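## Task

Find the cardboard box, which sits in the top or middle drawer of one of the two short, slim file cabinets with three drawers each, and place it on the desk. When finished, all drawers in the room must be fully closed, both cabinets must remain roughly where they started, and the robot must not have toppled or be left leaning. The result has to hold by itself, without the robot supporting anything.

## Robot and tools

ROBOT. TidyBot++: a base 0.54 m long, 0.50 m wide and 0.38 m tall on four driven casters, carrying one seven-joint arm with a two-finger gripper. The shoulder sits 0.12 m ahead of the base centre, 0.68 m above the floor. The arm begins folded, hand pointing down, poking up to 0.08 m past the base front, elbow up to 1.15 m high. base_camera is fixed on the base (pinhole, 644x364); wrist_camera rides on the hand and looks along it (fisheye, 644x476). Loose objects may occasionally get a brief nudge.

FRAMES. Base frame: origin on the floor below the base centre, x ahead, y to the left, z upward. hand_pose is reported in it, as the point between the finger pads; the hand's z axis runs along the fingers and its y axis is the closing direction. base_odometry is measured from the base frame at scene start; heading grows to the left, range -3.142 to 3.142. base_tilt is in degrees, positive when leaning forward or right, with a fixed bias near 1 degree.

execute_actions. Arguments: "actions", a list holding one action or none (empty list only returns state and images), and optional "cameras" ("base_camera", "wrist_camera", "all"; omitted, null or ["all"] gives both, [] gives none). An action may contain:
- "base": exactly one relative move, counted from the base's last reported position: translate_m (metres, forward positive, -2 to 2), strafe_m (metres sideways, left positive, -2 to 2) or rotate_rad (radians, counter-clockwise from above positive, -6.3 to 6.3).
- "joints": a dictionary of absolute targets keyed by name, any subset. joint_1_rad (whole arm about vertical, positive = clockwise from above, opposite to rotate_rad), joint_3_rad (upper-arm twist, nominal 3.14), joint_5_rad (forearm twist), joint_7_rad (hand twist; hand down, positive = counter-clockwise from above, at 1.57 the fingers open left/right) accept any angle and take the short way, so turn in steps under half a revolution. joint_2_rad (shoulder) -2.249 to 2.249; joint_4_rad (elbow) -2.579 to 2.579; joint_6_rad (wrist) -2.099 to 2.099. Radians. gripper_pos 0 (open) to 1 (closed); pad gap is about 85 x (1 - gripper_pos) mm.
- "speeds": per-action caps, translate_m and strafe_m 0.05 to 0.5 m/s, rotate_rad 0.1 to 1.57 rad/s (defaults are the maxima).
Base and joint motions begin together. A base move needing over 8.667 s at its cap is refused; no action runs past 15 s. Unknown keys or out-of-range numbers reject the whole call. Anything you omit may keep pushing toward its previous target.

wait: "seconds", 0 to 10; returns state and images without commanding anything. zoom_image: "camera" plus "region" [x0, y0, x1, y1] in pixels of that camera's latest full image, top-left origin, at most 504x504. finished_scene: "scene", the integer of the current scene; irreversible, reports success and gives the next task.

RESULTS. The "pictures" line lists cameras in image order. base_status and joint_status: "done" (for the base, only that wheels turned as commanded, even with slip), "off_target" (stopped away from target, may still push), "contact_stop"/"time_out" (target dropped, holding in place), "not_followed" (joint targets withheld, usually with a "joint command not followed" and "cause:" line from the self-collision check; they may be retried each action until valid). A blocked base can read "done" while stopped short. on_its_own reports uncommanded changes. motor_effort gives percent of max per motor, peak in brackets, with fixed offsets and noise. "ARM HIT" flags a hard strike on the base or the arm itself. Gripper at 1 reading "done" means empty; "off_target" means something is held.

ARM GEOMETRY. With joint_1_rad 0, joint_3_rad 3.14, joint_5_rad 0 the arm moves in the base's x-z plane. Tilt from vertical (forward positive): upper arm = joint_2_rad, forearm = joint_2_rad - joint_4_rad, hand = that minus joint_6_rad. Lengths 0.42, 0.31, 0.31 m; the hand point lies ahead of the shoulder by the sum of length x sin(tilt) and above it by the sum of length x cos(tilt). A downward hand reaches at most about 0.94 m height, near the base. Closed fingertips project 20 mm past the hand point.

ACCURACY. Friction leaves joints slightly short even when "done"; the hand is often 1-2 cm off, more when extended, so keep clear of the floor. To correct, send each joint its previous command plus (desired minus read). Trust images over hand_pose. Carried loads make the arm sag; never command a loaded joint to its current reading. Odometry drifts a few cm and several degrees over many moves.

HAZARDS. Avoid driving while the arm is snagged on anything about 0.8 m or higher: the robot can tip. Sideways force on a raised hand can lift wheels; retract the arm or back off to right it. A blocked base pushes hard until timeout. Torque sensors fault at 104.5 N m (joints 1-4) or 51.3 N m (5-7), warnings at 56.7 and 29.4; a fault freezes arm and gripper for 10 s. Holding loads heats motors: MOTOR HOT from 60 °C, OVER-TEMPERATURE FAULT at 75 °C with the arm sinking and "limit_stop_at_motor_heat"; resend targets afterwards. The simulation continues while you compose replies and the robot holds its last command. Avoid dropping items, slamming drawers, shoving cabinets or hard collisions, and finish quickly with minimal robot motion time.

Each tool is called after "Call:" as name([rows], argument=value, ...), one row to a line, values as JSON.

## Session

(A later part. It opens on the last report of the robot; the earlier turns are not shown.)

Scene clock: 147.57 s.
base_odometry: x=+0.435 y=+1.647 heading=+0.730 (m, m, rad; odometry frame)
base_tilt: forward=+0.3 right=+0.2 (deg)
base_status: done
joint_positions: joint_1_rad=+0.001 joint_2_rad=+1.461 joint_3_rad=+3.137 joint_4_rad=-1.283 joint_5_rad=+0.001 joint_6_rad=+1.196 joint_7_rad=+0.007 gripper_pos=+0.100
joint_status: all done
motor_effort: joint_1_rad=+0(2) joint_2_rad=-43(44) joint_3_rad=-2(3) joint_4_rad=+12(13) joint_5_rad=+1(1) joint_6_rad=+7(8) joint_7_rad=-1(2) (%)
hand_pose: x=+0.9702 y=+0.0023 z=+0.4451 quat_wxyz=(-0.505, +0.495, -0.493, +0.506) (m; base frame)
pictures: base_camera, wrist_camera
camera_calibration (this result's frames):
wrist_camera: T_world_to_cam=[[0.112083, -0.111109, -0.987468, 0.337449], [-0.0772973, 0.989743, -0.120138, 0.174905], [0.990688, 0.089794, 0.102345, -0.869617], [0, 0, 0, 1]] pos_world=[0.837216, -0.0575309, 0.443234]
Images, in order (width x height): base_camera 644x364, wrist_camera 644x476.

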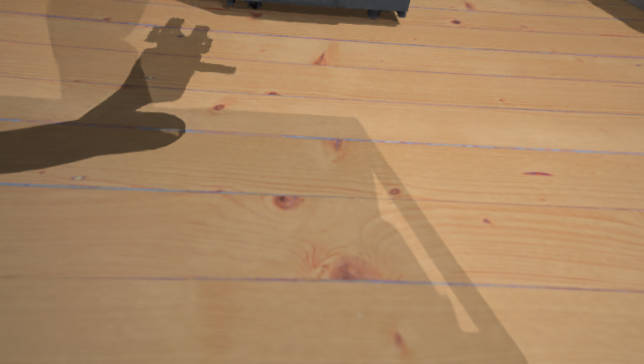

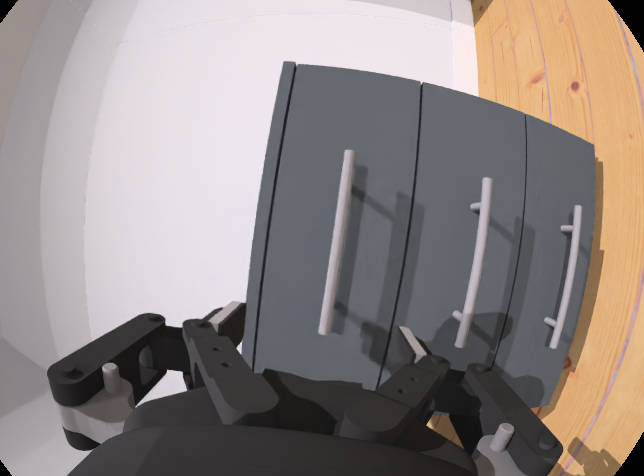

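Call:
execute_actions([
  {"base":{"strafe_m":-0.045},"joints":{"joint_2_rad":1.48}},
], cameras=[])

Call:
execute_actions([
  {"base":{"translate_m":0.09}},
], cameras=["wrist_camera"])

Scene clock: 158.93 s.
base_odometry: x=+0.466 y=+1.613 heading=+0.730 (m, m, rad; odometry frame)
base_tilt: forward=+0.2 right=+0.2 (deg)
base_status: done
joint_positions: joint_1_rad=+0.004 joint_2_rad=+1.464 joint_3_rad=+3.138 joint_4_rad=-1.283 joint_5_rad=+0.001 joint_6_rad=+1.196 joint_7_rad=+0.007 gripper_pos=+0.100
joint_status: all done
motor_effort: joint_1_rad=+0(5) joint_2_rad=-43(43) joint_3_rad=-2(4) joint_4_rad=+12(13) joint_5_rad=+1(2) joint_6_rad=+7(7) joint_7_rad=-2(0) (%)
hand_pose: x=+0.9695 y=-0.0004 z=+0.4425 quat_wxyz=(-0.503, +0.496, -0.494, +0.507) (m; base frame)
pictures: none
No camera images: the call's "cameras" was empty. Leave "cameras" out to get every camera's image.

Scene clock: 160.13 s.
base_odometry: x=+0.533 y=+1.673 heading=+0.730 (m, m, rad; odometry frame)
base_tilt: forward=+0.2 right=+0.2 (deg)
base_status: done
joint_positions: joint_1_rad=+0.004 joint_2_rad=+1.465 joint_3_rad=+3.138 joint_4_rad=-1.283 joint_5_rad=+0.001 joint_6_rad=+1.196 joint_7_rad=+0.007 gripper_pos=+0.100
joint_status: not commanded
motor_effort: joint_1_rad=+0(0) joint_2_rad=-41(45) joint_3_rad=-2(2) joint_4_rad=+12(13) joint_5_rad=+1(1) joint_6_rad=+7(8) joint_7_rad=-1(1) (%)
hand_pose: x=+0.9691 y=-0.0004 z=+0.4413 quat_wxyz=(-0.503, +0.496, -0.495, +0.506) (m; base frame)
pictures: wrist_camera
camera_calibration (this result's frames):
wrist_camera: T_world_to_cam=[[0.107056, -0.112966, -0.987815, 0.338501], [-0.07512, 0.989766, -0.12133, 0.175483], [0.991411, 0.0871938, 0.0974747, -0.866381], [0, 0, 0, 1]] pos_world=[0.835883, -0.0599055, 0.440118]
Images, in order (width x height): wrist_camera 644x476.

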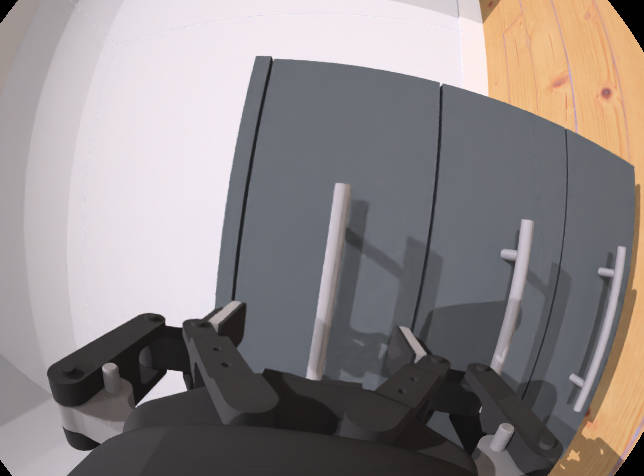

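Call:
execute_actions([
  {"base":{"translate_m":0.052},"speeds":{"translate_m":0.06}},
], cameras=[])

Call:
execute_actions([
  {"joints":{"gripper_pos":1}},
], cameras=["wrist_camera"])

Call:
execute_actions([
  {"base":{"translate_m":-0.25},"speeds":{"translate_m":0.1}},
], cameras=["wrist_camera"])

Call:
execute_actions([
  {"joints":{"gripper_pos":0.1}},
], cameras=[])

Call:
execute_actions([
  {"base":{"translate_m":-0.07}},
], cameras=[])

Call:
execute_actions([
  {"joints":{"joint_2_rad":0.95,"joint_4_rad":-0.7,"joint_6_rad":-0.8,"joint_7_rad":1.57}},
], cameras=["wrist_camera"])

Scene clock: 173.80 s.
base_odometry: x=+0.572 y=+1.708 heading=+0.729 (m, m, rad; odometry frame)
base_tilt: forward=+0.3 right=+0.2 (deg)
base_status: done
joint_positions: joint_1_rad=+0.004 joint_2_rad=+1.466 joint_3_rad=+3.138 joint_4_rad=-1.283 joint_5_rad=+0.001 joint_6_rad=+1.196 joint_7_rad=+0.007 gripper_pos=+0.100
joint_status: not commanded
motor_effort: joint_1_rad=+0(3) joint_2_rad=-42(43) joint_3_rad=-2(3) joint_4_rad=+12(13) joint_5_rad=+1(1) joint_6_rad=+8(7) joint_7_rad=+0(0) (%)
hand_pose: x=+0.9689 y=-0.0004 z=+0.4411 quat_wxyz=(-0.503, +0.496, -0.495, +0.506) (m; base frame)
pictures: none
No camera images: the call's "cameras" was empty. Leave "cameras" out to get every camera's image.

Scene clock: 174.83 s.
base_odometry: x=+0.572 y=+1.708 heading=+0.729 (m, m, rad; odometry frame)
base_tilt: forward=+0.3 right=+0.2 (deg)
base_status: not commanded
joint_positions: joint_1_rad=+0.004 joint_2_rad=+1.469 joint_3_rad=+3.138 joint_4_rad=-1.285 joint_5_rad=+0.001 joint_6_rad=+1.196 joint_7_rad=+0.007 gripper_pos=+0.922
joint_status: gripper_pos off_target (ended at +0.922, target +1.000)
motor_effort: joint_1_rad=-1(2) joint_2_rad=-42(49) joint_3_rad=-3(2) joint_4_rad=+12(15) joint_5_rad=+1(1) joint_6_rad=+7(11) joint_7_rad=-1(1) (%)
hand_pose: x=+0.9678 y=-0.0004 z=+0.4379 quat_wxyz=(-0.502, +0.497, -0.496, +0.505) (m; base frame)
pictures: wrist_camera
camera_calibration (this result's frames):
wrist_camera: T_world_to_cam=[[0.102692, -0.112942, -0.988281, 0.339755], [-0.0757256, 0.989762, -0.12098, 0.175354], [0.991827, 0.0872618, 0.0930878, -0.863313], [0, 0, 0, 1]] pos_world=[0.834645, -0.0598522, 0.437351]
Images, in order (width x height): wrist_camera 644x476.

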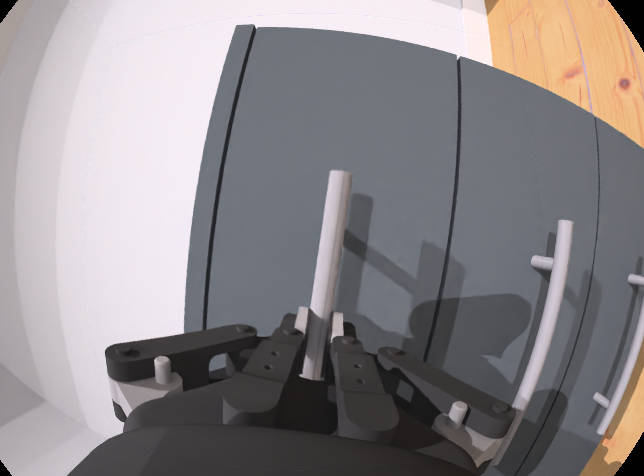

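Scene clock: 177.90 s.
base_odometry: x=+0.385 y=+1.541 heading=+0.729 (m, m, rad; odometry frame)
base_tilt: forward=+0.2 right=+0.2 (deg)
base_status: done
joint_positions: joint_1_rad=+0.009 joint_2_rad=+1.471 joint_3_rad=+3.138 joint_4_rad=-1.281 joint_5_rad=+0.001 joint_6_rad=+1.196 joint_7_rad=+0.007 gripper_pos=+0.922
joint_status: not commanded
motor_effort: joint_1_rad=-4(4) joint_2_rad=-41(47) joint_3_rad=-4(4) joint_4_rad=+12(14) joint_5_rad=+3(3) joint_6_rad=+6(14) joint_7_rad=-1(1) (%)
hand_pose: x=+0.9683 y=-0.0051 z=+0.4376 quat_wxyz=(-0.501, +0.495, -0.497, +0.507) (m; base frame)
pictures: wrist_camera
camera_calibration (this result's frames):
wrist_camera: T_world_to_cam=[[0.103765, -0.113528, -0.988101, 0.337739], [-0.0699898, 0.990168, -0.121116, 0.174552], [0.992136, 0.0817246, 0.0947993, -0.864459], [0, 0, 0, 1]] pos_world=[0.834833, -0.0638457, 0.436812]
Images, in order (width x height): wrist_camera 644x476.

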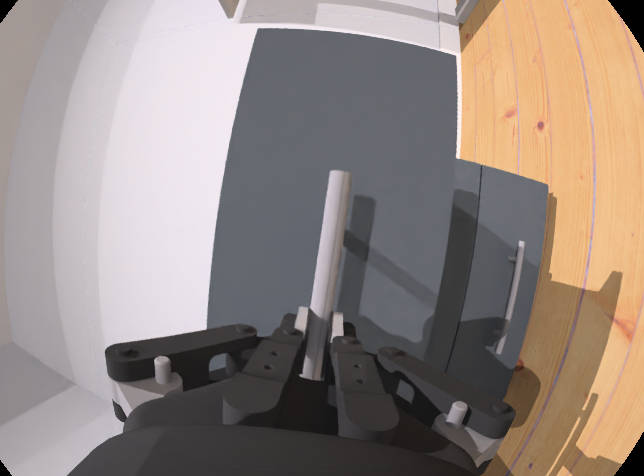

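Scene clock: 178.93 s.
base_odometry: x=+0.385 y=+1.541 heading=+0.729 (m, m, rad; odometry frame)
base_tilt: forward=+0.2 right=+0.2 (deg)
base_status: not commanded
joint_positions: joint_1_rad=+0.000 joint_2_rad=+1.471 joint_3_rad=+3.138 joint_4_rad=-1.281 joint_5_rad=+0.001 joint_6_rad=+1.196 joint_7_rad=+0.007 gripper_pos=+0.100
joint_status: all done
motor_effort: joint_1_rad=-1(4) joint_2_rad=-42(43) joint_3_rad=-2(4) joint_4_rad=+12(13) joint_5_rad=+1(3) joint_6_rad=+7(7) joint_7_rad=-1(1) (%)
hand_pose: x=+0.9683 y=+0.0023 z=+0.4376 quat_wxyz=(-0.503, +0.498, -0.495, +0.505) (m; base frame)
pictures: none
No camera images: the call's "cameras" was empty. Leave "cameras" out to get every camera's image.

Scene clock: 180.03 s.
base_odometry: x=+0.333 y=+1.495 heading=+0.728 (m, m, rad; odometry frame)
base_tilt: forward=+0.2 right=+0.2 (deg)
base_status: done
joint_positions: joint_1_rad=+0.000 joint_2_rad=+1.471 joint_3_rad=+3.138 joint_4_rad=-1.285 joint_5_rad=+0.001 joint_6_rad=+1.196 joint_7_rad=+0.007 gripper_pos=+0.100
joint_status: not commanded
motor_effort: joint_1_rad=-1(3) joint_2_rad=-43(43) joint_3_rad=-2(3) joint_4_rad=+13(13) joint_5_rad=+1(1) joint_6_rad=+7(7) joint_7_rad=-1(2) (%)
hand_pose: x=+0.9672 y=+0.0023 z=+0.4359 quat_wxyz=(-0.502, +0.498, -0.496, +0.504) (m; base frame)
pictures: none
No camera images: the call's "cameras" was empty. Leave "cameras" out to get every camera's image.

Scene clock: 182.60 s.
base_odometry: x=+0.333 y=+1.495 heading=+0.728 (m, m, rad; odometry frame)
base_tilt: forward=+0.2 right=+0.2 (deg)
base_status: not commanded
joint_positions: joint_1_rad=+0.000 joint_2_rad=+0.947 joint_3_rad=+3.138 joint_4_rad=-0.705 joint_5_rad=+0.001 joint_6_rad=-0.771 joint_7_rad=+1.555 gripper_pos=+0.100
joint_status: all done
motor_effort: joint_1_rad=-1(1) joint_2_rad=-45(47) joint_3_rad=-2(2) joint_4_rad=+21(21) joint_5_rad=+1(1) joint_6_rad=+4(8) joint_7_rad=-1(1) (%)
hand_pose: x=+0.9788 y=+0.0024 z=+0.6681 quat_wxyz=(-0.004, +0.936, -0.007, +0.352) (m; base frame)
pictures: wrist_camera
camera_calibration (this result's frames):
wrist_camera: T_world_to_cam=[[0.129798, -0.991506, -0.00832123, -0.112692], [-0.798717, -0.0995801, -0.59341, 1.22722], [0.58754, 0.0836699, -0.804858, 0.0998022], [0, 0, 0, 1]] pos_world=[0.936191, 0.00212173, 0.807633]
Images, in order (width x height): wrist_camera 644x476.

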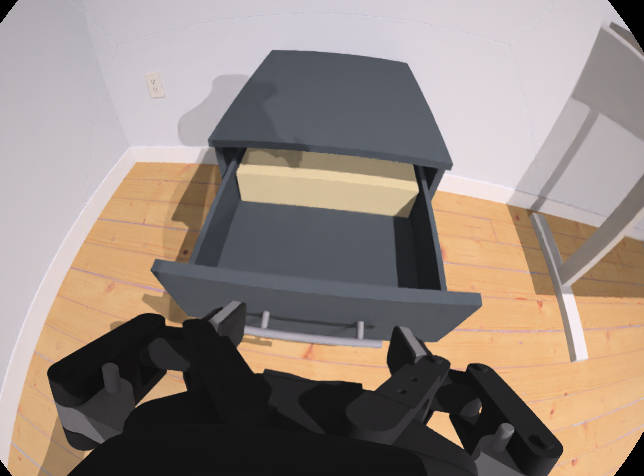

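Call:
execute_actions([
  {"base":{"translate_m":-0.04},"joints":{"joint_7_rad":0,"joint_6_rad":1.21,"joint_4_rad":-1.28}},
], cameras=[])

Call:
execute_actions([
  {"joints":{"joint_2_rad":1.47}},
], cameras=[])

Call:
execute_actions([
  {"base":{"translate_m":0.12},"speeds":{"translate_m":0.1}},
], cameras=[])

Call:
execute_actions([
  {"joints":{"gripper_pos":1}},
], cameras=["wrist_camera"])

Scene clock: 192.33 s.
base_odometry: x=+0.303 y=+1.468 heading=+0.728 (m, m, rad; odometry frame)
base_tilt: forward=+0.2 right=+0.3 (deg)
base_status: done
joint_positions: joint_1_rad=+0.000 joint_2_rad=+0.947 joint_3_rad=+3.138 joint_4_rad=-1.267 joint_5_rad=+0.001 joint_6_rad=+1.186 joint_7_rad=+0.015 gripper_pos=+0.100
joint_status: all done
motor_effort: joint_1_rad=-1(1) joint_2_rad=-43(47) joint_3_rad=-2(3) joint_4_rad=+18(23) joint_5_rad=+1(1) joint_6_rad=+7(7) joint_7_rad=+0(1) (%)
hand_pose: x=+0.9786 y=+0.0023 z=+0.8999 quat_wxyz=(-0.612, +0.350, -0.345, +0.619) (m; base frame)
pictures: none
No camera images: the call's "cameras" was empty. Leave "cameras" out to get every camera's image.

Scene clock: 194.20 s.
base_odometry: x=+0.303 y=+1.468 heading=+0.728 (m, m, rad; odometry frame)
base_tilt: forward=+0.3 right=+0.3 (deg)
base_status: not commanded
joint_positions: joint_1_rad=+0.000 joint_2_rad=+1.471 joint_3_rad=+3.138 joint_4_rad=-1.280 joint_5_rad=+0.001 joint_6_rad=+1.186 joint_7_rad=+0.015 gripper_pos=+0.100
joint_status: all done
motor_effort: joint_1_rad=-1(0) joint_2_rad=-43(48) joint_3_rad=-2(2) joint_4_rad=+12(19) joint_5_rad=+1(1) joint_6_rad=+7(8) joint_7_rad=-1(0) (%)
hand_pose: x=+0.9686 y=+0.0023 z=+0.4345 quat_wxyz=(-0.498, +0.502, -0.495, +0.504) (m; base frame)
pictures: none
No camera images: the call's "cameras" was empty. Leave "cameras" out to get every camera's image.

Scene clock: 195.93 s.
base_odometry: x=+0.393 y=+1.548 heading=+0.728 (m, m, rad; odometry frame)
base_tilt: forward=+0.2 right=+0.2 (deg)
base_status: done
joint_positions: joint_1_rad=+0.000 joint_2_rad=+1.471 joint_3_rad=+3.138 joint_4_rad=-1.280 joint_5_rad=+0.001 joint_6_rad=+1.186 joint_7_rad=+0.015 gripper_pos=+0.100
joint_status: not commanded
motor_effort: joint_1_rad=-1(2) joint_2_rad=-43(45) joint_3_rad=-2(3) joint_4_rad=+13(13) joint_5_rad=+1(1) joint_6_rad=+7(8) joint_7_rad=+0(1) (%)
hand_pose: x=+0.9686 y=+0.0023 z=+0.4345 quat_wxyz=(-0.498, +0.502, -0.495, +0.504) (m; base frame)
pictures: none
No camera images: the call's "cameras" was empty. Leave "cameras" out to get every camera's image.

Scene clock: 196.97 s.
base_odometry: x=+0.393 y=+1.548 heading=+0.728 (m, m, rad; odometry frame)
base_tilt: forward=+0.3 right=+0.2 (deg)
base_status: not commanded
joint_positions: joint_1_rad=+0.000 joint_2_rad=+1.470 joint_3_rad=+3.138 joint_4_rad=-1.280 joint_5_rad=+0.001 joint_6_rad=+1.192 joint_7_rad=+0.015 gripper_pos=+0.908
joint_status: gripper_pos off_target (ended at +0.908, target +1.000)
motor_effort: joint_1_rad=+0(1) joint_2_rad=-43(44) joint_3_rad=-2(2) joint_4_rad=+13(14) joint_5_rad=+1(1) joint_6_rad=+8(9) joint_7_rad=-1(1) (%)
hand_pose: x=+0.9691 y=+0.0023 z=+0.4381 quat_wxyz=(-0.500, +0.500, -0.493, +0.506) (m; base frame)
pictures: wrist_camera
camera_calibration (this result's frames):
wrist_camera: T_world_to_cam=[[0.102837, -0.120125, -0.987418, 0.33955], [-0.0787028, 0.988586, -0.128464, 0.179038], [0.99158, 0.0909235, 0.0922091, -0.864174], [0, 0, 0, 1]] pos_world=[0.83607, -0.0576327, 0.437963]
Images, in order (width x height): wrist_camera 644x476.

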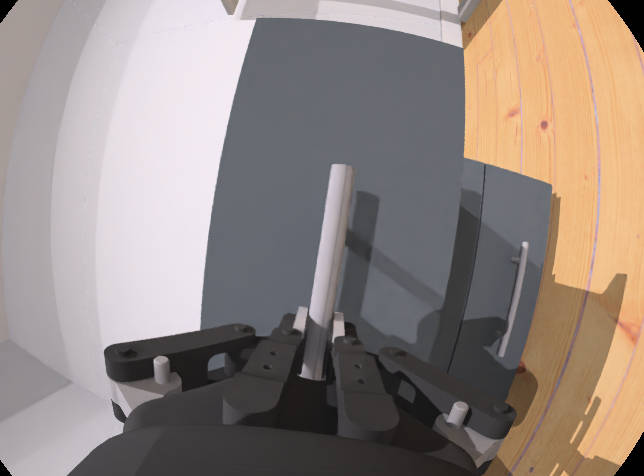

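Call:
execute_actions([
  {"base":{"translate_m":0.252},"speeds":{"translate_m":0.08}},
], cameras=["wrist_camera"])

Call:
execute_actions([
  {"joints":{"gripper_pos":0.1}},
], cameras=[])

Call:
execute_actions([
  {"base":{"translate_m":-0.08}},
], cameras=[])

Call:
execute_actions([
  {"joints":{"joint_2_rad":1.87,"joint_4_rad":-0.83,"joint_6_rad":1.14}},
], cameras=[])

Call:
execute_actions([
  {"base":{"translate_m":0.083},"speeds":{"translate_m":0.08}},
], cameras=[])

Call:
execute_actions([
  {"joints":{"gripper_pos":1}},
], cameras=["wrist_camera"])

Call:
execute_actions([
  {"base":{"translate_m":-0.27},"speeds":{"translate_m":0.1}},
], cameras=["wrist_camera"])

Scene clock: 214.10 s.
base_odometry: x=+0.581 y=+1.715 heading=+0.727 (m, m, rad; odometry frame)
base_tilt: forward=+0.3 right=+0.2 (deg)
base_status: done
joint_positions: joint_1_rad=-0.012 joint_2_rad=+1.469 joint_3_rad=+3.138 joint_4_rad=-1.284 joint_5_rad=+0.001 joint_6_rad=+1.196 joint_7_rad=+0.015 gripper_pos=+0.908
joint_status: not commanded
motor_effort: joint_1_rad=+2(4) joint_2_rad=-41(45) joint_3_rad=-1(0) joint_4_rad=+12(18) joint_5_rad=+0(1) joint_6_rad=+6(9) joint_7_rad=-1(1) (%)
hand_pose: x=+0.9678 y=+0.0129 z=+0.4379 quat_wxyz=(-0.504, +0.503, -0.490, +0.503) (m; base frame)
pictures: wrist_camera
camera_calibration (this result's frames):
wrist_camera: T_world_to_cam=[[0.104778, -0.118821, -0.987372, 0.338859], [-0.0909972, 0.987526, -0.128496, 0.180351], [0.990324, 0.103312, 0.0926589, -0.863025], [0, 0, 0, 1]] pos_world=[0.83558, -0.0486771, 0.437721]
Images, in order (width x height): wrist_camera 644x476.

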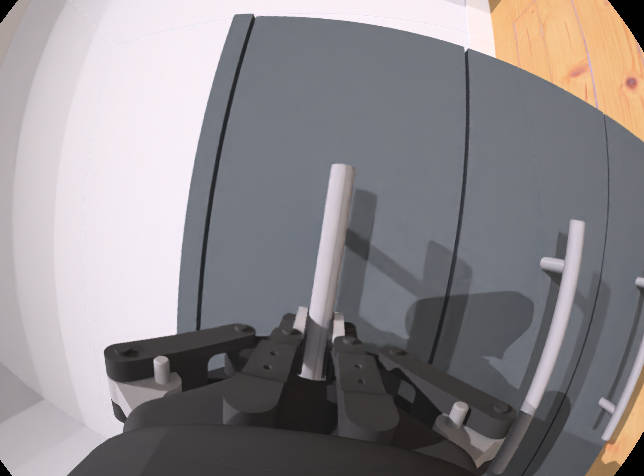

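Scene clock: 215.13 s.
base_odometry: x=+0.581 y=+1.715 heading=+0.727 (m, m, rad; odometry frame)
base_tilt: forward=+0.3 right=+0.2 (deg)
base_status: not commanded
joint_positions: joint_1_rad=-0.003 joint_2_rad=+1.469 joint_3_rad=+3.138 joint_4_rad=-1.284 joint_5_rad=+0.001 joint_6_rad=+1.196 joint_7_rad=+0.015 gripper_pos=+0.100
joint_status: all done
motor_effort: joint_1_rad=-1(2) joint_2_rad=-42(44) joint_3_rad=-2(3) joint_4_rad=+12(13) joint_5_rad=+1(1) joint_6_rad=+7(8) joint_7_rad=-1(1) (%)
hand_pose: x=+0.9680 y=+0.0054 z=+0.4381 quat_wxyz=(-0.502, +0.501, -0.492, +0.506) (m; base frame)
pictures: none
No camera images: the call's "cameras" was empty. Leave "cameras" out to get every camera's image.

Scene clock: 216.27 s.
base_odometry: x=+0.521 y=+1.662 heading=+0.727 (m, m, rad; odometry frame)
base_tilt: forward=+0.2 right=+0.3 (deg)
base_status: done
joint_positions: joint_1_rad=-0.003 joint_2_rad=+1.469 joint_3_rad=+3.138 joint_4_rad=-1.283 joint_5_rad=+0.001 joint_6_rad=+1.196 joint_7_rad=+0.015 gripper_pos=+0.100
joint_status: not commanded
motor_effort: joint_1_rad=-1(3) joint_2_rad=-41(43) joint_3_rad=-2(3) joint_4_rad=+12(14) joint_5_rad=+1(1) joint_6_rad=+6(8) joint_7_rad=-1(1) (%)
hand_pose: x=+0.9680 y=+0.0053 z=+0.4381 quat_wxyz=(-0.502, +0.500, -0.492, +0.506) (m; base frame)
pictures: none
No camera images: the call's "cameras" was empty. Leave "cameras" out to get every camera's image.

Scene clock: 218.13 s.
base_odometry: x=+0.521 y=+1.662 heading=+0.727 (m, m, rad; odometry frame)
base_tilt: forward=+0.2 right=+0.3 (deg)
base_status: not commanded
joint_positions: joint_1_rad=-0.003 joint_2_rad=+1.869 joint_3_rad=+3.138 joint_4_rad=-0.844 joint_5_rad=+0.001 joint_6_rad=+1.171 joint_7_rad=+0.015 gripper_pos=+0.100
joint_status: all done
motor_effort: joint_1_rad=-1(0) joint_2_rad=-41(45) joint_3_rad=-2(2) joint_4_rad=+13(14) joint_5_rad=+1(1) joint_6_rad=+7(7) joint_7_rad=+0(1) (%)
hand_pose: x=+0.9631 y=+0.0046 z=+0.2814 quat_wxyz=(-0.505, +0.497, -0.489, +0.510) (m; base frame)
pictures: none
No camera images: the call's "cameras" was empty. Leave "cameras" out to get every camera's image.

Scene clock: 219.70 s.
base_odometry: x=+0.583 y=+1.717 heading=+0.727 (m, m, rad; odometry frame)
base_tilt: forward=+0.3 right=+0.2 (deg)
base_status: done
joint_positions: joint_1_rad=-0.003 joint_2_rad=+1.869 joint_3_rad=+3.138 joint_4_rad=-0.840 joint_5_rad=+0.001 joint_6_rad=+1.171 joint_7_rad=+0.015 gripper_pos=+0.100
joint_status: not commanded
motor_effort: joint_1_rad=+0(1) joint_2_rad=-42(43) joint_3_rad=-2(3) joint_4_rad=+13(14) joint_5_rad=+1(1) joint_6_rad=+7(7) joint_7_rad=-1(0) (%)
hand_pose: x=+0.9642 y=+0.0045 z=+0.2830 quat_wxyz=(-0.506, +0.496, -0.488, +0.511) (m; base frame)
pictures: none
No camera images: the call's "cameras" was empty. Leave "cameras" out to get every camera's image.

Scene clock: 220.73 s.
base_odometry: x=+0.583 y=+1.717 heading=+0.727 (m, m, rad; odometry frame)
base_tilt: forward=+0.2 right=+0.3 (deg)
base_status: not commanded
joint_positions: joint_1_rad=-0.003 joint_2_rad=+1.869 joint_3_rad=+3.138 joint_4_rad=-0.840 joint_5_rad=+0.001 joint_6_rad=+1.171 joint_7_rad=+0.015 gripper_pos=+0.913
joint_status: gripper_pos off_target (ended at +0.913, target +1.000)
motor_effort: joint_1_rad=-1(1) joint_2_rad=-42(45) joint_3_rad=-2(2) joint_4_rad=+14(16) joint_5_rad=+1(1) joint_6_rad=+4(7) joint_7_rad=-1(1) (%)
hand_pose: x=+0.9640 y=+0.0045 z=+0.2827 quat_wxyz=(-0.506, +0.496, -0.488, +0.510) (m; base frame)
pictures: wrist_camera
camera_calibration (this result's frames):
wrist_camera: T_world_to_cam=[[0.121602, -0.120028, -0.985295, 0.168233], [-0.078249, 0.988413, -0.130065, 0.156538], [0.98949, 0.0929144, 0.110801, -0.848308], [0, 0, 0, 1]] pos_world=[0.831184, -0.0557118, 0.280112]
Images, in order (width x height): wrist_camera 644x476.

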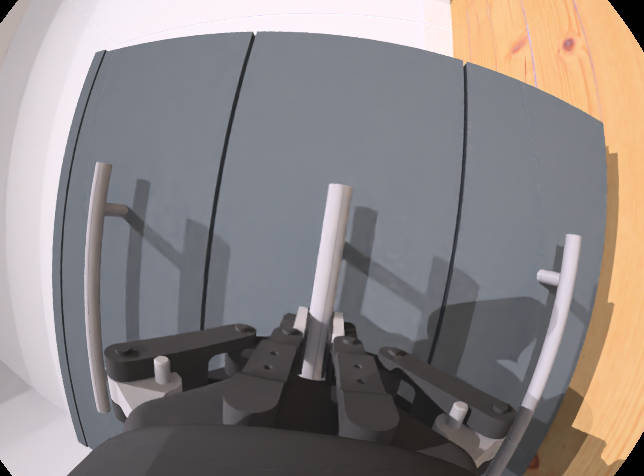

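Scene clock: 223.97 s.
base_odometry: x=+0.381 y=+1.538 heading=+0.726 (m, m, rad; odometry frame)
base_tilt: forward=+0.3 right=+0.2 (deg)
base_status: done
joint_positions: joint_1_rad=+0.008 joint_2_rad=+1.869 joint_3_rad=+3.138 joint_4_rad=-0.829 joint_5_rad=+0.001 joint_6_rad=+1.155 joint_7_rad=+0.015 gripper_pos=+0.913
joint_status: not commanded
motor_effort: joint_1_rad=-4(4) joint_2_rad=-41(46) joint_3_rad=-3(3) joint_4_rad=+14(15) joint_5_rad=+2(2) joint_6_rad=+8(11) joint_7_rad=-1(0) (%)
hand_pose: x=+0.9672 y=-0.0045 z=+0.2828 quat_wxyz=(-0.502, +0.494, -0.492, +0.512) (m; base frame)
pictures: wrist_camera
camera_calibration (this result's frames):
wrist_camera: T_world_to_cam=[[0.115525, -0.121279, -0.985873, 0.172864], [-0.0684232, 0.989189, -0.129705, 0.156062], [0.990945, 0.0824408, 0.105978, -0.8507], [0, 0, 0, 1]] pos_world=[0.833705, -0.0632774, 0.28082]
Images, in order (width x height): wrist_camera 644x476.

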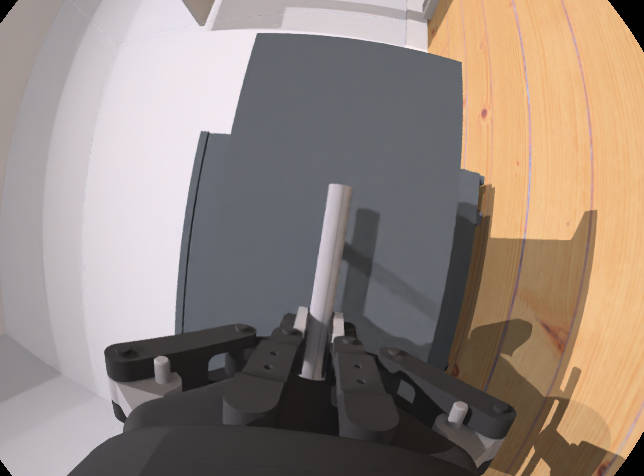

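Call:
execute_actions([
  {"joints":{"gripper_pos":0}},
], cameras=[])

Call:
execute_actions([
  {"base":{"translate_m":-0.07}},
], cameras=[])

Call:
execute_actions([
  {"joints":{"joint_2_rad":0.74,"joint_4_rad":-1.532,"joint_6_rad":-0.9,"joint_7_rad":1.57}},
], cameras=[])

Call:
execute_actions([
  {"base":{"translate_m":0.44}},
])

Scene clock: 232.80 s.
base_odometry: x=+0.381 y=+1.538 heading=+0.726 (m, m, rad; odometry frame)
base_tilt: forward=+0.2 right=+0.2 (deg)
base_status: not commanded
joint_positions: joint_1_rad=+0.001 joint_2_rad=+1.869 joint_3_rad=+3.138 joint_4_rad=-0.829 joint_5_rad=+0.001 joint_6_rad=+1.155 joint_7_rad=+0.015 gripper_pos=+0.000
joint_status: all done
motor_effort: joint_1_rad=+0(4) joint_2_rad=-41(42) joint_3_rad=-2(3) joint_4_rad=+13(14) joint_5_rad=+1(3) joint_6_rad=+7(8) joint_7_rad=+0(0) (%)
hand_pose: x=+0.9672 y=+0.0014 z=+0.2828 quat_wxyz=(-0.503, +0.496, -0.490, +0.510) (m; base frame)
pictures: none
No camera images: the call's "cameras" was empty. Leave "cameras" out to get every camera's image.

Scene clock: 233.90 s.
base_odometry: x=+0.329 y=+1.491 heading=+0.726 (m, m, rad; odometry frame)
base_tilt: forward=+0.3 right=+0.3 (deg)
base_status: done
joint_positions: joint_1_rad=+0.001 joint_2_rad=+1.870 joint_3_rad=+3.138 joint_4_rad=-0.830 joint_5_rad=+0.001 joint_6_rad=+1.155 joint_7_rad=+0.015 gripper_pos=+0.000
joint_status: not commanded
motor_effort: joint_1_rad=-1(3) joint_2_rad=-42(43) joint_3_rad=-2(3) joint_4_rad=+13(15) joint_5_rad=+1(2) joint_6_rad=+7(8) joint_7_rad=+0(1) (%)
hand_pose: x=+0.9668 y=+0.0014 z=+0.2820 quat_wxyz=(-0.503, +0.496, -0.491, +0.510) (m; base frame)
pictures: none
No camera images: the call's "cameras" was empty. Leave "cameras" out to get every camera's image.

Scene clock: 236.53 s.
base_odometry: x=+0.329 y=+1.491 heading=+0.726 (m, m, rad; odometry frame)
base_tilt: forward=+0.2 right=+0.3 (deg)
base_status: not commanded
joint_positions: joint_1_rad=+0.001 joint_2_rad=+0.749 joint_3_rad=+3.138 joint_4_rad=-1.518 joint_5_rad=+0.001 joint_6_rad=-0.871 joint_7_rad=+1.551 gripper_pos=+0.000
joint_status: all done
motor_effort: joint_1_rad=-1(0) joint_2_rad=-33(45) joint_3_rad=-2(2) joint_4_rad=+13(14) joint_5_rad=+1(1) joint_6_rad=+0(6) joint_7_rad=-1(1) (%)
hand_pose: x=+0.6475 y=+0.0024 z=+0.4771 quat_wxyz=(-0.001, +1.000, -0.009, +0.001) (m; base frame)
pictures: none
No camera images: the call's "cameras" was empty. Leave "cameras" out to get every camera's image.

Scene clock: 238.90 s.
base_odometry: x=+0.658 y=+1.783 heading=+0.725 (m, m, rad; odometry frame)
base_tilt: forward=+0.3 right=+0.3 (deg)
base_status: done
joint_positions: joint_1_rad=+0.000 joint_2_rad=+0.748 joint_3_rad=+3.138 joint_4_rad=-1.528 joint_5_rad=+0.001 joint_6_rad=-0.872 joint_7_rad=+1.551 gripper_pos=+0.000
joint_status: not commanded
motor_effort: joint_1_rad=-1(3) joint_2_rad=-33(34) joint_3_rad=-2(4) joint_4_rad=+13(14) joint_5_rad=+1(0) joint_6_rad=+0(2) joint_7_rad=+0(1) (%)
hand_pose: x=+0.6425 y=+0.0028 z=+0.4754 quat_wxyz=(-0.001, +1.000, -0.008, -0.003) (m; base frame)
pictures: base_camera, wrist_camera
camera_calibration (this result's frames):
wrist_camera: T_world_to_cam=[[0.0908355, -0.991657, -0.0914627, -0.0056743], [-0.991404, -0.0987307, 0.0858528, 0.645156], [-0.0941667, 0.0828779, -0.992101, 0.669208], [0, 0, 0, 1]] pos_world=[0.703143, 0.0026072, 0.608014]
Images, in order (width x height): base_camera 644x364, wrist_camera 644x476.

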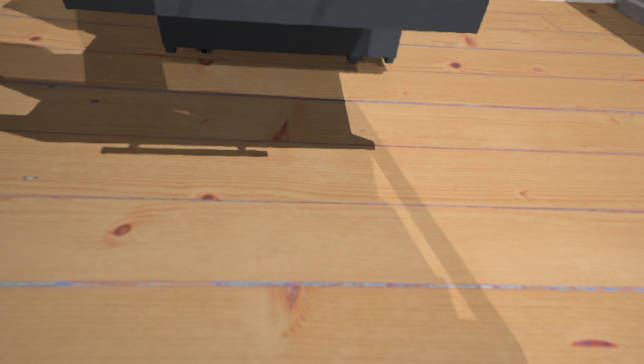

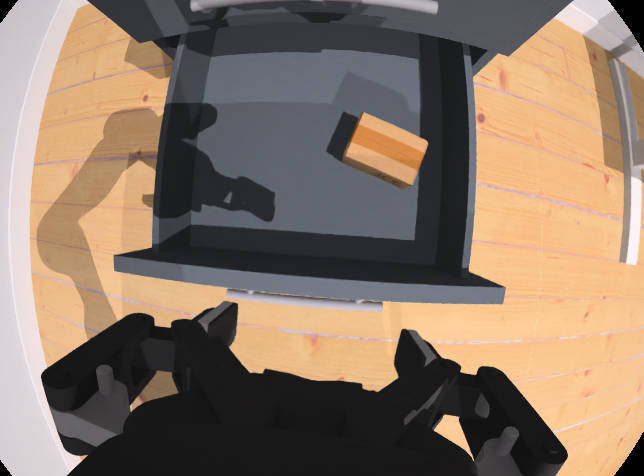

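Call:
execute_actions([
  {"base":{"translate_m":0.14},"joints":{"joint_7_rad":2.83,"gripper_pos":0.1}},
], cameras=[])

Call:
execute_actions([
  {"base":{"strafe_m":-0.055},"joints":{"joint_2_rad":0.95,"joint_4_rad":-1.585,"joint_6_rad":-0.58}},
], cameras=["wrist_camera"])

Scene clock: 254.10 s.
base_odometry: x=+0.763 y=+1.876 heading=+0.725 (m, m, rad; odometry frame)
base_tilt: forward=+0.2 right=+0.3 (deg)
base_status: done
joint_positions: joint_1_rad=+0.000 joint_2_rad=+0.748 joint_3_rad=+3.138 joint_4_rad=-1.528 joint_5_rad=+0.001 joint_6_rad=-0.872 joint_7_rad=+2.830 gripper_pos=+0.100
joint_status: all done
motor_effort: joint_1_rad=-1(3) joint_2_rad=-33(35) joint_3_rad=-2(3) joint_4_rad=+13(14) joint_5_rad=+0(1) joint_6_rad=-1(2) joint_7_rad=-1(1) (%)
hand_pose: x=+0.6423 y=+0.0028 z=+0.4753 quat_wxyz=(-0.003, +0.807, +0.590, -0.002) (m; base frame)
pictures: none
No camera images: the call's "cameras" was empty. Leave "cameras" out to get every camera's image.

Scene clock: 255.30 s.
base_odometry: x=+0.800 y=+1.835 heading=+0.725 (m, m, rad; odometry frame)
base_tilt: forward=+0.2 right=+0.3 (deg)
base_status: done
joint_positions: joint_1_rad=+0.003 joint_2_rad=+0.952 joint_3_rad=+3.142 joint_4_rad=-1.578 joint_5_rad=+0.001 joint_6_rad=-0.613 joint_7_rad=+2.830 gripper_pos=+0.100
joint_status: all done
motor_effort: joint_1_rad=+0(4) joint_2_rad=-35(38) joint_3_rad=-2(4) joint_4_rad=+10(14) joint_5_rad=+1(0) joint_6_rad=-1(1) joint_7_rad=-1(1) (%)
hand_pose: x=+0.6421 y=-0.0010 z=+0.3573 quat_wxyz=(+0.000, +0.809, +0.588, -0.001) (m; base frame)
pictures: wrist_camera
camera_calibration (this result's frames):
wrist_camera: T_world_to_cam=[[0.974853, -0.203825, -0.0900881, -0.587585], [-0.196814, -0.977094, 0.0809452, 0.145239], [-0.104523, -0.0611792, -0.992639, 0.559081], [0, 0, 0, 1]] pos_world=[0.659831, 0.056351, 0.490275]
Images, in order (width x height): wrist_camera 644x476.

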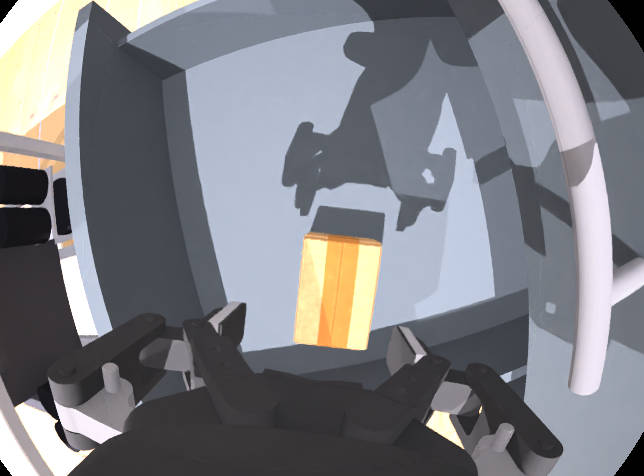

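Call:
execute_actions([
  {"base":{"translate_m":0.01},"joints":{"joint_2_rad":1.11,"joint_4_rad":-1.555,"joint_6_rad":-0.45,"gripper_pos":0}},
], cameras=["wrist_camera"])

Scene clock: 266.03 s.
base_odometry: x=+0.808 y=+1.841 heading=+0.725 (m, m, rad; odometry frame)
base_tilt: forward=+0.2 right=+0.3 (deg)
base_status: done
joint_positions: joint_1_rad=+0.003 joint_2_rad=+1.110 joint_3_rad=+3.142 joint_4_rad=-1.566 joint_5_rad=+0.001 joint_6_rad=-0.484 joint_7_rad=+2.830 gripper_pos=+0.000
joint_status: all done
motor_effort: joint_1_rad=-1(2) joint_2_rad=-35(37) joint_3_rad=-2(3) joint_4_rad=+8(12) joint_5_rad=+1(0) joint_6_rad=-1(0) joint_7_rad=-1(1) (%)
hand_pose: x=+0.6312 y=-0.0009 z=+0.2766 quat_wxyz=(-0.005, +0.809, +0.588, -0.008) (m; base frame)
pictures: wrist_camera
camera_calibration (this result's frames):
wrist_camera: T_world_to_cam=[[0.973125, -0.203673, -0.107449, -0.578344], [-0.195202, -0.977132, 0.084314, 0.147739], [-0.122165, -0.0610737, -0.990629, 0.488359], [0, 0, 0, 1]] pos_world=[0.6513, 0.0563933, 0.409183]
Images, in order (width x height): wrist_camera 644x476.

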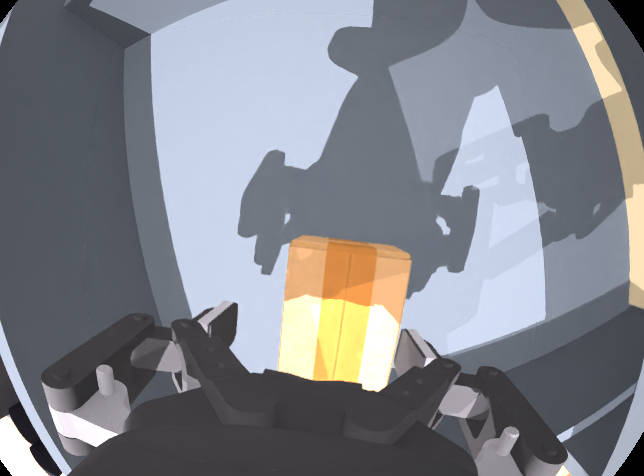

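Call:
execute_actions([
  {"base":{"translate_m":0.012}},
], cameras=[])

Call:
execute_actions([
  {"joints":{"joint_2_rad":1.18,"joint_4_rad":-1.53,"joint_6_rad":-0.395}},
], cameras=["wrist_camera"])

Scene clock: 271.10 s.
base_odometry: x=+0.817 y=+1.849 heading=+0.724 (m, m, rad; odometry frame)
base_tilt: forward=+0.3 right=+0.3 (deg)
base_status: done
joint_positions: joint_1_rad=+0.003 joint_2_rad=+1.110 joint_3_rad=+3.142 joint_4_rad=-1.561 joint_5_rad=+0.001 joint_6_rad=-0.482 joint_7_rad=+2.830 gripper_pos=+0.000
joint_status: not commanded
motor_effort: joint_1_rad=-1(2) joint_2_rad=-35(36) joint_3_rad=-2(3) joint_4_rad=+8(9) joint_5_rad=+1(0) joint_6_rad=-1(2) joint_7_rad=+0(1) (%)
hand_pose: x=+0.6349 y=-0.0009 z=+0.2773 quat_wxyz=(-0.003, +0.809, +0.588, -0.005) (m; base frame)
pictures: none
No camera images: the call's "cameras" was empty. Leave "cameras" out to get every camera's image.

Scene clock: 272.00 s.
base_odometry: x=+0.817 y=+1.849 heading=+0.724 (m, m, rad; odometry frame)
base_tilt: forward=+0.2 right=+0.2 (deg)
base_status: not commanded
joint_positions: joint_1_rad=+0.003 joint_2_rad=+1.171 joint_3_rad=+3.142 joint_4_rad=-1.541 joint_5_rad=+0.001 joint_6_rad=-0.426 joint_7_rad=+2.830 gripper_pos=+0.000
joint_status: all done
motor_effort: joint_1_rad=-1(1) joint_2_rad=-36(38) joint_3_rad=-2(2) joint_4_rad=+7(9) joint_5_rad=+1(0) joint_6_rad=-1(0) joint_7_rad=-1(1) (%)
hand_pose: x=+0.6388 y=-0.0009 z=+0.2487 quat_wxyz=(+0.002, +0.809, +0.588, +0.001) (m; base frame)
pictures: wrist_camera
camera_calibration (this result's frames):
wrist_camera: T_world_to_cam=[[0.975294, -0.203603, -0.085717, -0.59547], [-0.196959, -0.977143, 0.0799875, 0.153745], [-0.100044, -0.0611286, -0.993104, 0.448151], [0, 0, 0, 1]] pos_world=[0.655875, 0.0563856, 0.38172]
Images, in order (width x height): wrist_camera 644x476.

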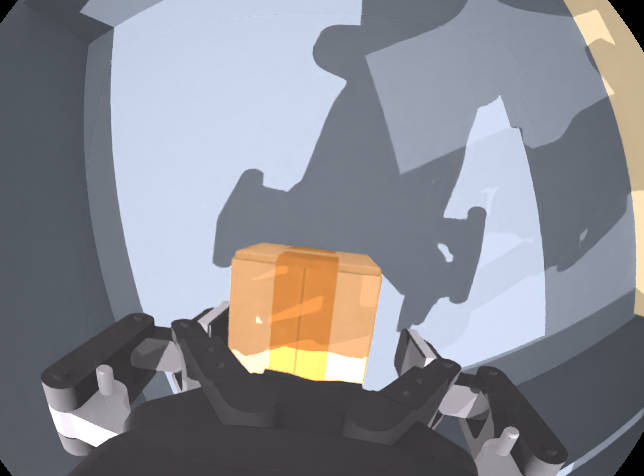

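Call:
execute_actions([
  {"joints":{"gripper_pos":1}},
], cameras=[])

Call:
execute_actions([
  {"joints":{"joint_2_rad":0.84,"joint_4_rad":-1.6,"joint_6_rad":-0.72}},
], cameras=["wrist_camera"])

Call:
execute_actions([
  {"base":{"translate_m":-0.66}},
], cameras=[])

Call:
execute_actions([
  {"base":{"strafe_m":0.04},"joints":{"joint_6_rad":1.19,"joint_7_rad":0,"joint_4_rad":-0.83}},
], cameras=[])

Call:
execute_actions([
  {"joints":{"joint_2_rad":1.87}},
], cameras=["wrist_camera"])

Scene clock: 280.97 s.
base_odometry: x=+0.817 y=+1.849 heading=+0.724 (m, m, rad; odometry frame)
base_tilt: forward=+0.2 right=+0.2 (deg)
base_status: not commanded
joint_positions: joint_1_rad=+0.003 joint_2_rad=+1.170 joint_3_rad=+3.142 joint_4_rad=-1.541 joint_5_rad=+0.001 joint_6_rad=-0.426 joint_7_rad=+2.830 gripper_pos=+0.349
joint_status: gripper_pos off_target (ended at +0.349, target +1.000)
motor_effort: joint_1_rad=-1(1) joint_2_rad=-34(36) joint_3_rad=-2(3) joint_4_rad=+7(7) joint_5_rad=+0(1) joint_6_rad=-1(1) joint_7_rad=-1(1) (%)
hand_pose: x=+0.6394 y=-0.0009 z=+0.2492 quat_wxyz=(+0.002, +0.809, +0.588, +0.002) (m; base frame)
pictures: none
No camera images: the call's "cameras" was empty. Leave "cameras" out to get every camera's image.

Scene clock: 282.60 s.
base_odometry: x=+0.817 y=+1.849 heading=+0.724 (m, m, rad; odometry frame)
base_tilt: forward=+0.2 right=+0.3 (deg)
base_status: not commanded
joint_positions: joint_1_rad=+0.004 joint_2_rad=+0.842 joint_3_rad=+3.143 joint_4_rad=-1.590 joint_5_rad=+0.001 joint_6_rad=-0.687 joint_7_rad=+2.830 gripper_pos=+0.349
joint_status: all done
motor_effort: joint_1_rad=+0(4) joint_2_rad=-34(51) joint_3_rad=-2(6) joint_4_rad=+12(17) joint_5_rad=+1(1) joint_6_rad=+0(2) joint_7_rad=-1(1) (%)
hand_pose: x=+0.6448 y=-0.0016 z=+0.4123 quat_wxyz=(+0.007, +0.809, +0.587, +0.009) (m; base frame)
pictures: wrist_camera
camera_calibration (this result's frames):
wrist_camera: T_world_to_cam=[[0.976557, -0.204572, -0.066987, -0.595966], [-0.199356, -0.976893, 0.0770558, 0.143961], [-0.0812025, -0.0618951, -0.994774, 0.599764], [0, 0, 0, 1]] pos_world=[0.659396, 0.0558389, 0.545615]
Images, in order (width x height): wrist_camera 644x476.

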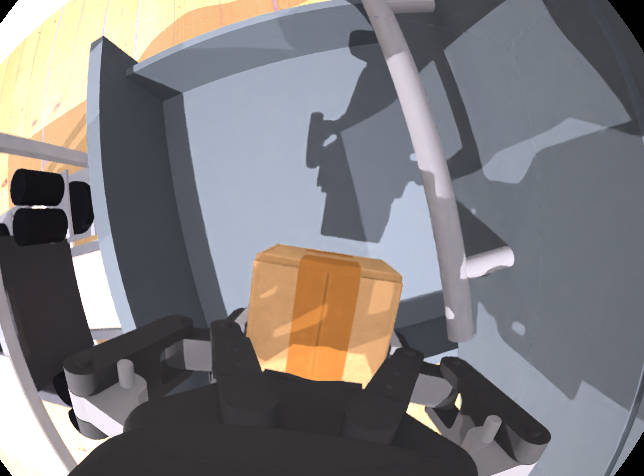

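Scene clock: 285.27 s.
base_odometry: x=+0.322 y=+1.412 heading=+0.724 (m, m, rad; odometry frame)
base_tilt: forward=+0.2 right=+0.3 (deg)
base_status: done
joint_positions: joint_1_rad=+0.002 joint_2_rad=+0.842 joint_3_rad=+3.143 joint_4_rad=-1.595 joint_5_rad=+0.001 joint_6_rad=-0.691 joint_7_rad=+2.830 gripper_pos=+0.349
joint_status: not commanded
motor_effort: joint_1_rad=+0(3) joint_2_rad=-35(35) joint_3_rad=-2(4) joint_4_rad=+12(13) joint_5_rad=+0(0) joint_6_rad=-1(0) joint_7_rad=-2(1) (%)
hand_pose: x=+0.6406 y=-0.0008 z=+0.4112 quat_wxyz=(+0.005, +0.809, +0.588, +0.005) (m; base frame)
pictures: none
No camera images: the call's "cameras" was empty. Leave "cameras" out to get every camera's image.

Scene clock: 288.23 s.
base_odometry: x=+0.296 y=+1.442 heading=+0.724 (m, m, rad; odometry frame)
base_tilt: forward=+0.2 right=+0.2 (deg)
base_status: done
joint_positions: joint_1_rad=-0.004 joint_2_rad=+0.842 joint_3_rad=+3.140 joint_4_rad=-0.838 joint_5_rad=+0.001 joint_6_rad=+1.164 joint_7_rad=+0.012 gripper_pos=+0.349
joint_status: all done
motor_effort: joint_1_rad=-1(3) joint_2_rad=-41(44) joint_3_rad=-2(4) joint_4_rad=+21(22) joint_5_rad=+1(0) joint_6_rad=+4(8) joint_7_rad=+0(1) (%)
hand_pose: x=+0.8986 y=+0.0051 z=+1.1989 quat_wxyz=(-0.682, +0.182, -0.179, +0.686) (m; base frame)
pictures: none
No camera images: the call's "cameras" was empty. Leave "cameras" out to get every camera's image.

Scene clock: 290.53 s.
base_odometry: x=+0.296 y=+1.442 heading=+0.724 (m, m, rad; odometry frame)
base_tilt: forward=+0.2 right=+0.1 (deg)
base_status: not commanded
joint_positions: joint_1_rad=-0.004 joint_2_rad=+1.865 joint_3_rad=+3.140 joint_4_rad=-0.839 joint_5_rad=+0.001 joint_6_rad=+1.164 joint_7_rad=+0.012 gripper_pos=+0.349
joint_status: all done
motor_effort: joint_1_rad=+0(1) joint_2_rad=-43(53) joint_3_rad=-2(2) joint_4_rad=+14(21) joint_5_rad=+1(1) joint_6_rad=+8(9) joint_7_rad=+0(1) (%)
hand_pose: x=+0.9658 y=+0.0054 z=+0.2844 quat_wxyz=(-0.506, +0.496, -0.488, +0.509) (m; base frame)
pictures: wrist_camera
camera_calibration (this result's frames):
wrist_camera: T_world_to_cam=[[0.120165, -0.118296, -0.985681, 0.171275], [-0.0806213, 0.988433, -0.128455, 0.157782], [0.989475, 0.0949026, 0.109238, -0.849906], [0, 0, 0, 1]] pos_world=[0.8331, -0.0550377, 0.281932]
Images, in order (width x height): wrist_camera 644x476.

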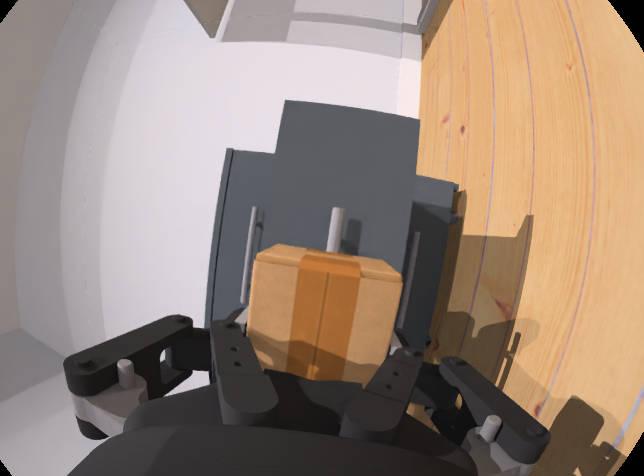

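Call:
execute_actions([
  {"base":{"translate_m":0.355},"speeds":{"translate_m":0.08}},
], cameras=["wrist_camera"])

Scene clock: 298.27 s.
base_odometry: x=+0.562 y=+1.677 heading=+0.724 (m, m, rad; odometry frame)
base_tilt: forward=+0.3 right=+0.3 (deg)
base_status: done
joint_positions: joint_1_rad=-0.004 joint_2_rad=+1.868 joint_3_rad=+3.140 joint_4_rad=-0.840 joint_5_rad=+0.001 joint_6_rad=+1.166 joint_7_rad=+0.012 gripper_pos=+0.349
joint_status: not commanded
motor_effort: joint_1_rad=+0(1) joint_2_rad=-43(46) joint_3_rad=-2(3) joint_4_rad=+13(17) joint_5_rad=+1(0) joint_6_rad=+8(9) joint_7_rad=-1(1) (%)
hand_pose: x=+0.9648 y=+0.0052 z=+0.2827 quat_wxyz=(-0.506, +0.496, -0.489, +0.509) (m; base frame)
pictures: wrist_camera
camera_calibration (this result's frames):
wrist_camera: T_world_to_cam=[[0.119083, -0.118327, -0.985808, 0.170845], [-0.0805327, 0.988451, -0.128372, 0.157578], [0.989613, 0.0946768, 0.108179, -0.848557], [0, 0, 0, 1]] pos_world=[0.832089, -0.0552043, 0.280445]
Images, in order (width x height): wrist_camera 644x476.

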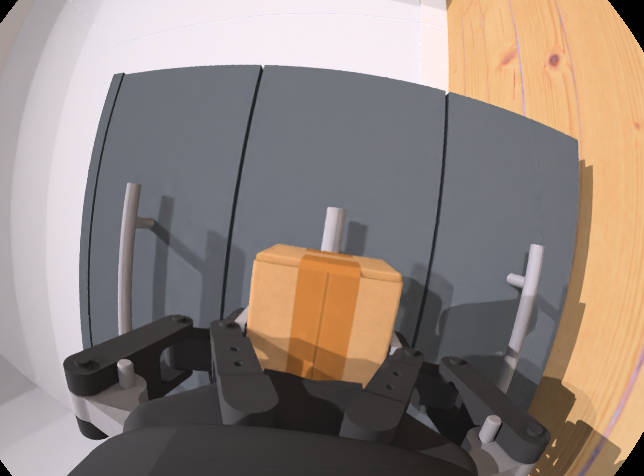

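Call:
execute_actions([
  {"base":{"translate_m":0.015},"speeds":{"translate_m":0.05}},
], cameras=["wrist_camera"])

Call:
zoom_image(camera="wrist_camera", region=[60, 20, 500, 200])

Scene clock: 302.47 s.
base_odometry: x=+0.573 y=+1.687 heading=+0.725 (m, m, rad; odometry frame)
base_tilt: forward=+0.2 right=+0.3 (deg)
base_status: done
joint_positions: joint_1_rad=-0.004 joint_2_rad=+1.868 joint_3_rad=+3.140 joint_4_rad=-0.839 joint_5_rad=+0.001 joint_6_rad=+1.166 joint_7_rad=+0.012 gripper_pos=+0.349
joint_status: not commanded
motor_effort: joint_1_rad=+0(2) joint_2_rad=-42(45) joint_3_rad=-2(3) joint_4_rad=+14(15) joint_5_rad=+1(0) joint_6_rad=+8(8) joint_7_rad=-1(1) (%)
hand_pose: x=+0.9647 y=+0.0051 z=+0.2825 quat_wxyz=(-0.506, +0.496, -0.489, +0.509) (m; base frame)
pictures: wrist_camera
camera_calibration (this result's frames):
wrist_camera: T_world_to_cam=[[0.118877, -0.118341, -0.985831, 0.170856], [-0.0804477, 0.98846, -0.128357, 0.157553], [0.989645, 0.0945666, 0.107985, -0.848416], [0, 0, 0, 1]] pos_world=[0.831994, -0.0552841, 0.280275]
Images, in order (width x height): wrist_camera 644x476.

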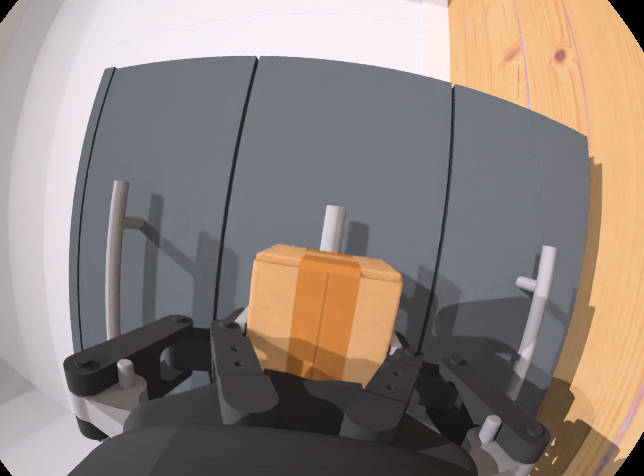

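Region (60, 20, 500, 200) of wrist_camera's 644x476 image, scaled by 1.145; it fills the top 206 rows of this view, and the rest is white.

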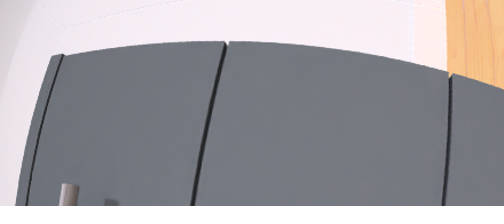

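Call:
execute_actions([
  {"base":{"translate_m":-0.3}},
], cameras=[])

Call:
execute_actions([
  {"joints":{"joint_2_rad":0.4,"joint_4_rad":-0.85,"joint_6_rad":-1.2,"joint_7_rad":1.57}},
], cameras=["wrist_camera"])

Scene clock: 309.07 s.
base_odometry: x=+0.348 y=+1.488 heading=+0.725 (m, m, rad; odometry frame)
base_tilt: forward=+0.2 right=+0.3 (deg)
base_status: done
joint_positions: joint_1_rad=-0.001 joint_2_rad=+1.874 joint_3_rad=+3.140 joint_4_rad=-0.837 joint_5_rad=+0.001 joint_6_rad=+1.166 joint_7_rad=+0.012 gripper_pos=+0.349
joint_status: not commanded
motor_effort: joint_1_rad=+0(4) joint_2_rad=-43(44) joint_3_rad=-2(3) joint_4_rad=+14(15) joint_5_rad=+1(1) joint_6_rad=+8(9) joint_7_rad=+0(0) (%)
hand_pose: x=+0.9630 y=+0.0024 z=+0.2786 quat_wxyz=(-0.504, +0.497, -0.491, +0.509) (m; base frame)
pictures: none
No camera images: the call's "cameras" was empty. Leave "cameras" out to get every camera's image.

Scene clock: 312.23 s.
base_odometry: x=+0.348 y=+1.488 heading=+0.725 (m, m, rad; odometry frame)
base_tilt: forward=+0.3 right=+0.2 (deg)
base_status: not commanded
joint_positions: joint_1_rad=-0.001 joint_2_rad=+0.406 joint_3_rad=+3.140 joint_4_rad=-0.841 joint_5_rad=+0.001 joint_6_rad=-1.173 joint_7_rad=+1.550 gripper_pos=+0.349
joint_status: all done
motor_effort: joint_1_rad=-1(0) joint_2_rad=-30(50) joint_3_rad=-2(2) joint_4_rad=+21(22) joint_5_rad=+1(1) joint_6_rad=+5(9) joint_7_rad=-1(0) (%)
hand_pose: x=+0.7887 y=+0.0021 z=+0.9347 quat_wxyz=(-0.004, +0.936, -0.009, +0.353) (m; base frame)
pictures: wrist_camera
camera_calibration (this result's frames):
wrist_camera: T_world_to_cam=[[0.126306, -0.991952, -0.0088849, -0.0828089], [-0.797524, -0.0962146, -0.595566, 1.23464], [0.589918, 0.0823093, -0.803257, 0.42268], [0, 0, 0, 1]] pos_world=[0.745771, 0.00185798, 1.0741]
Images, in order (width x height): wrist_camera 644x476.

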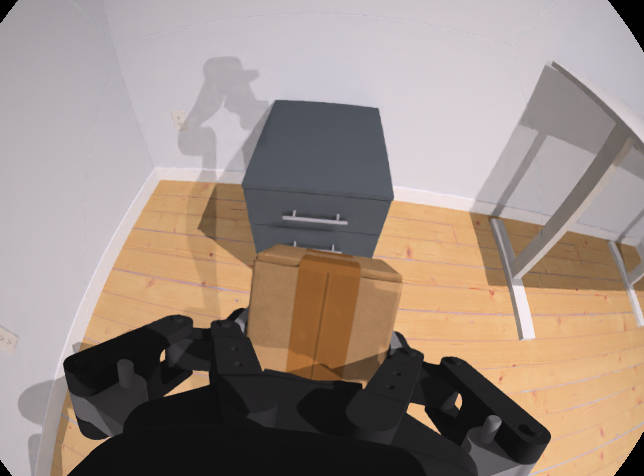

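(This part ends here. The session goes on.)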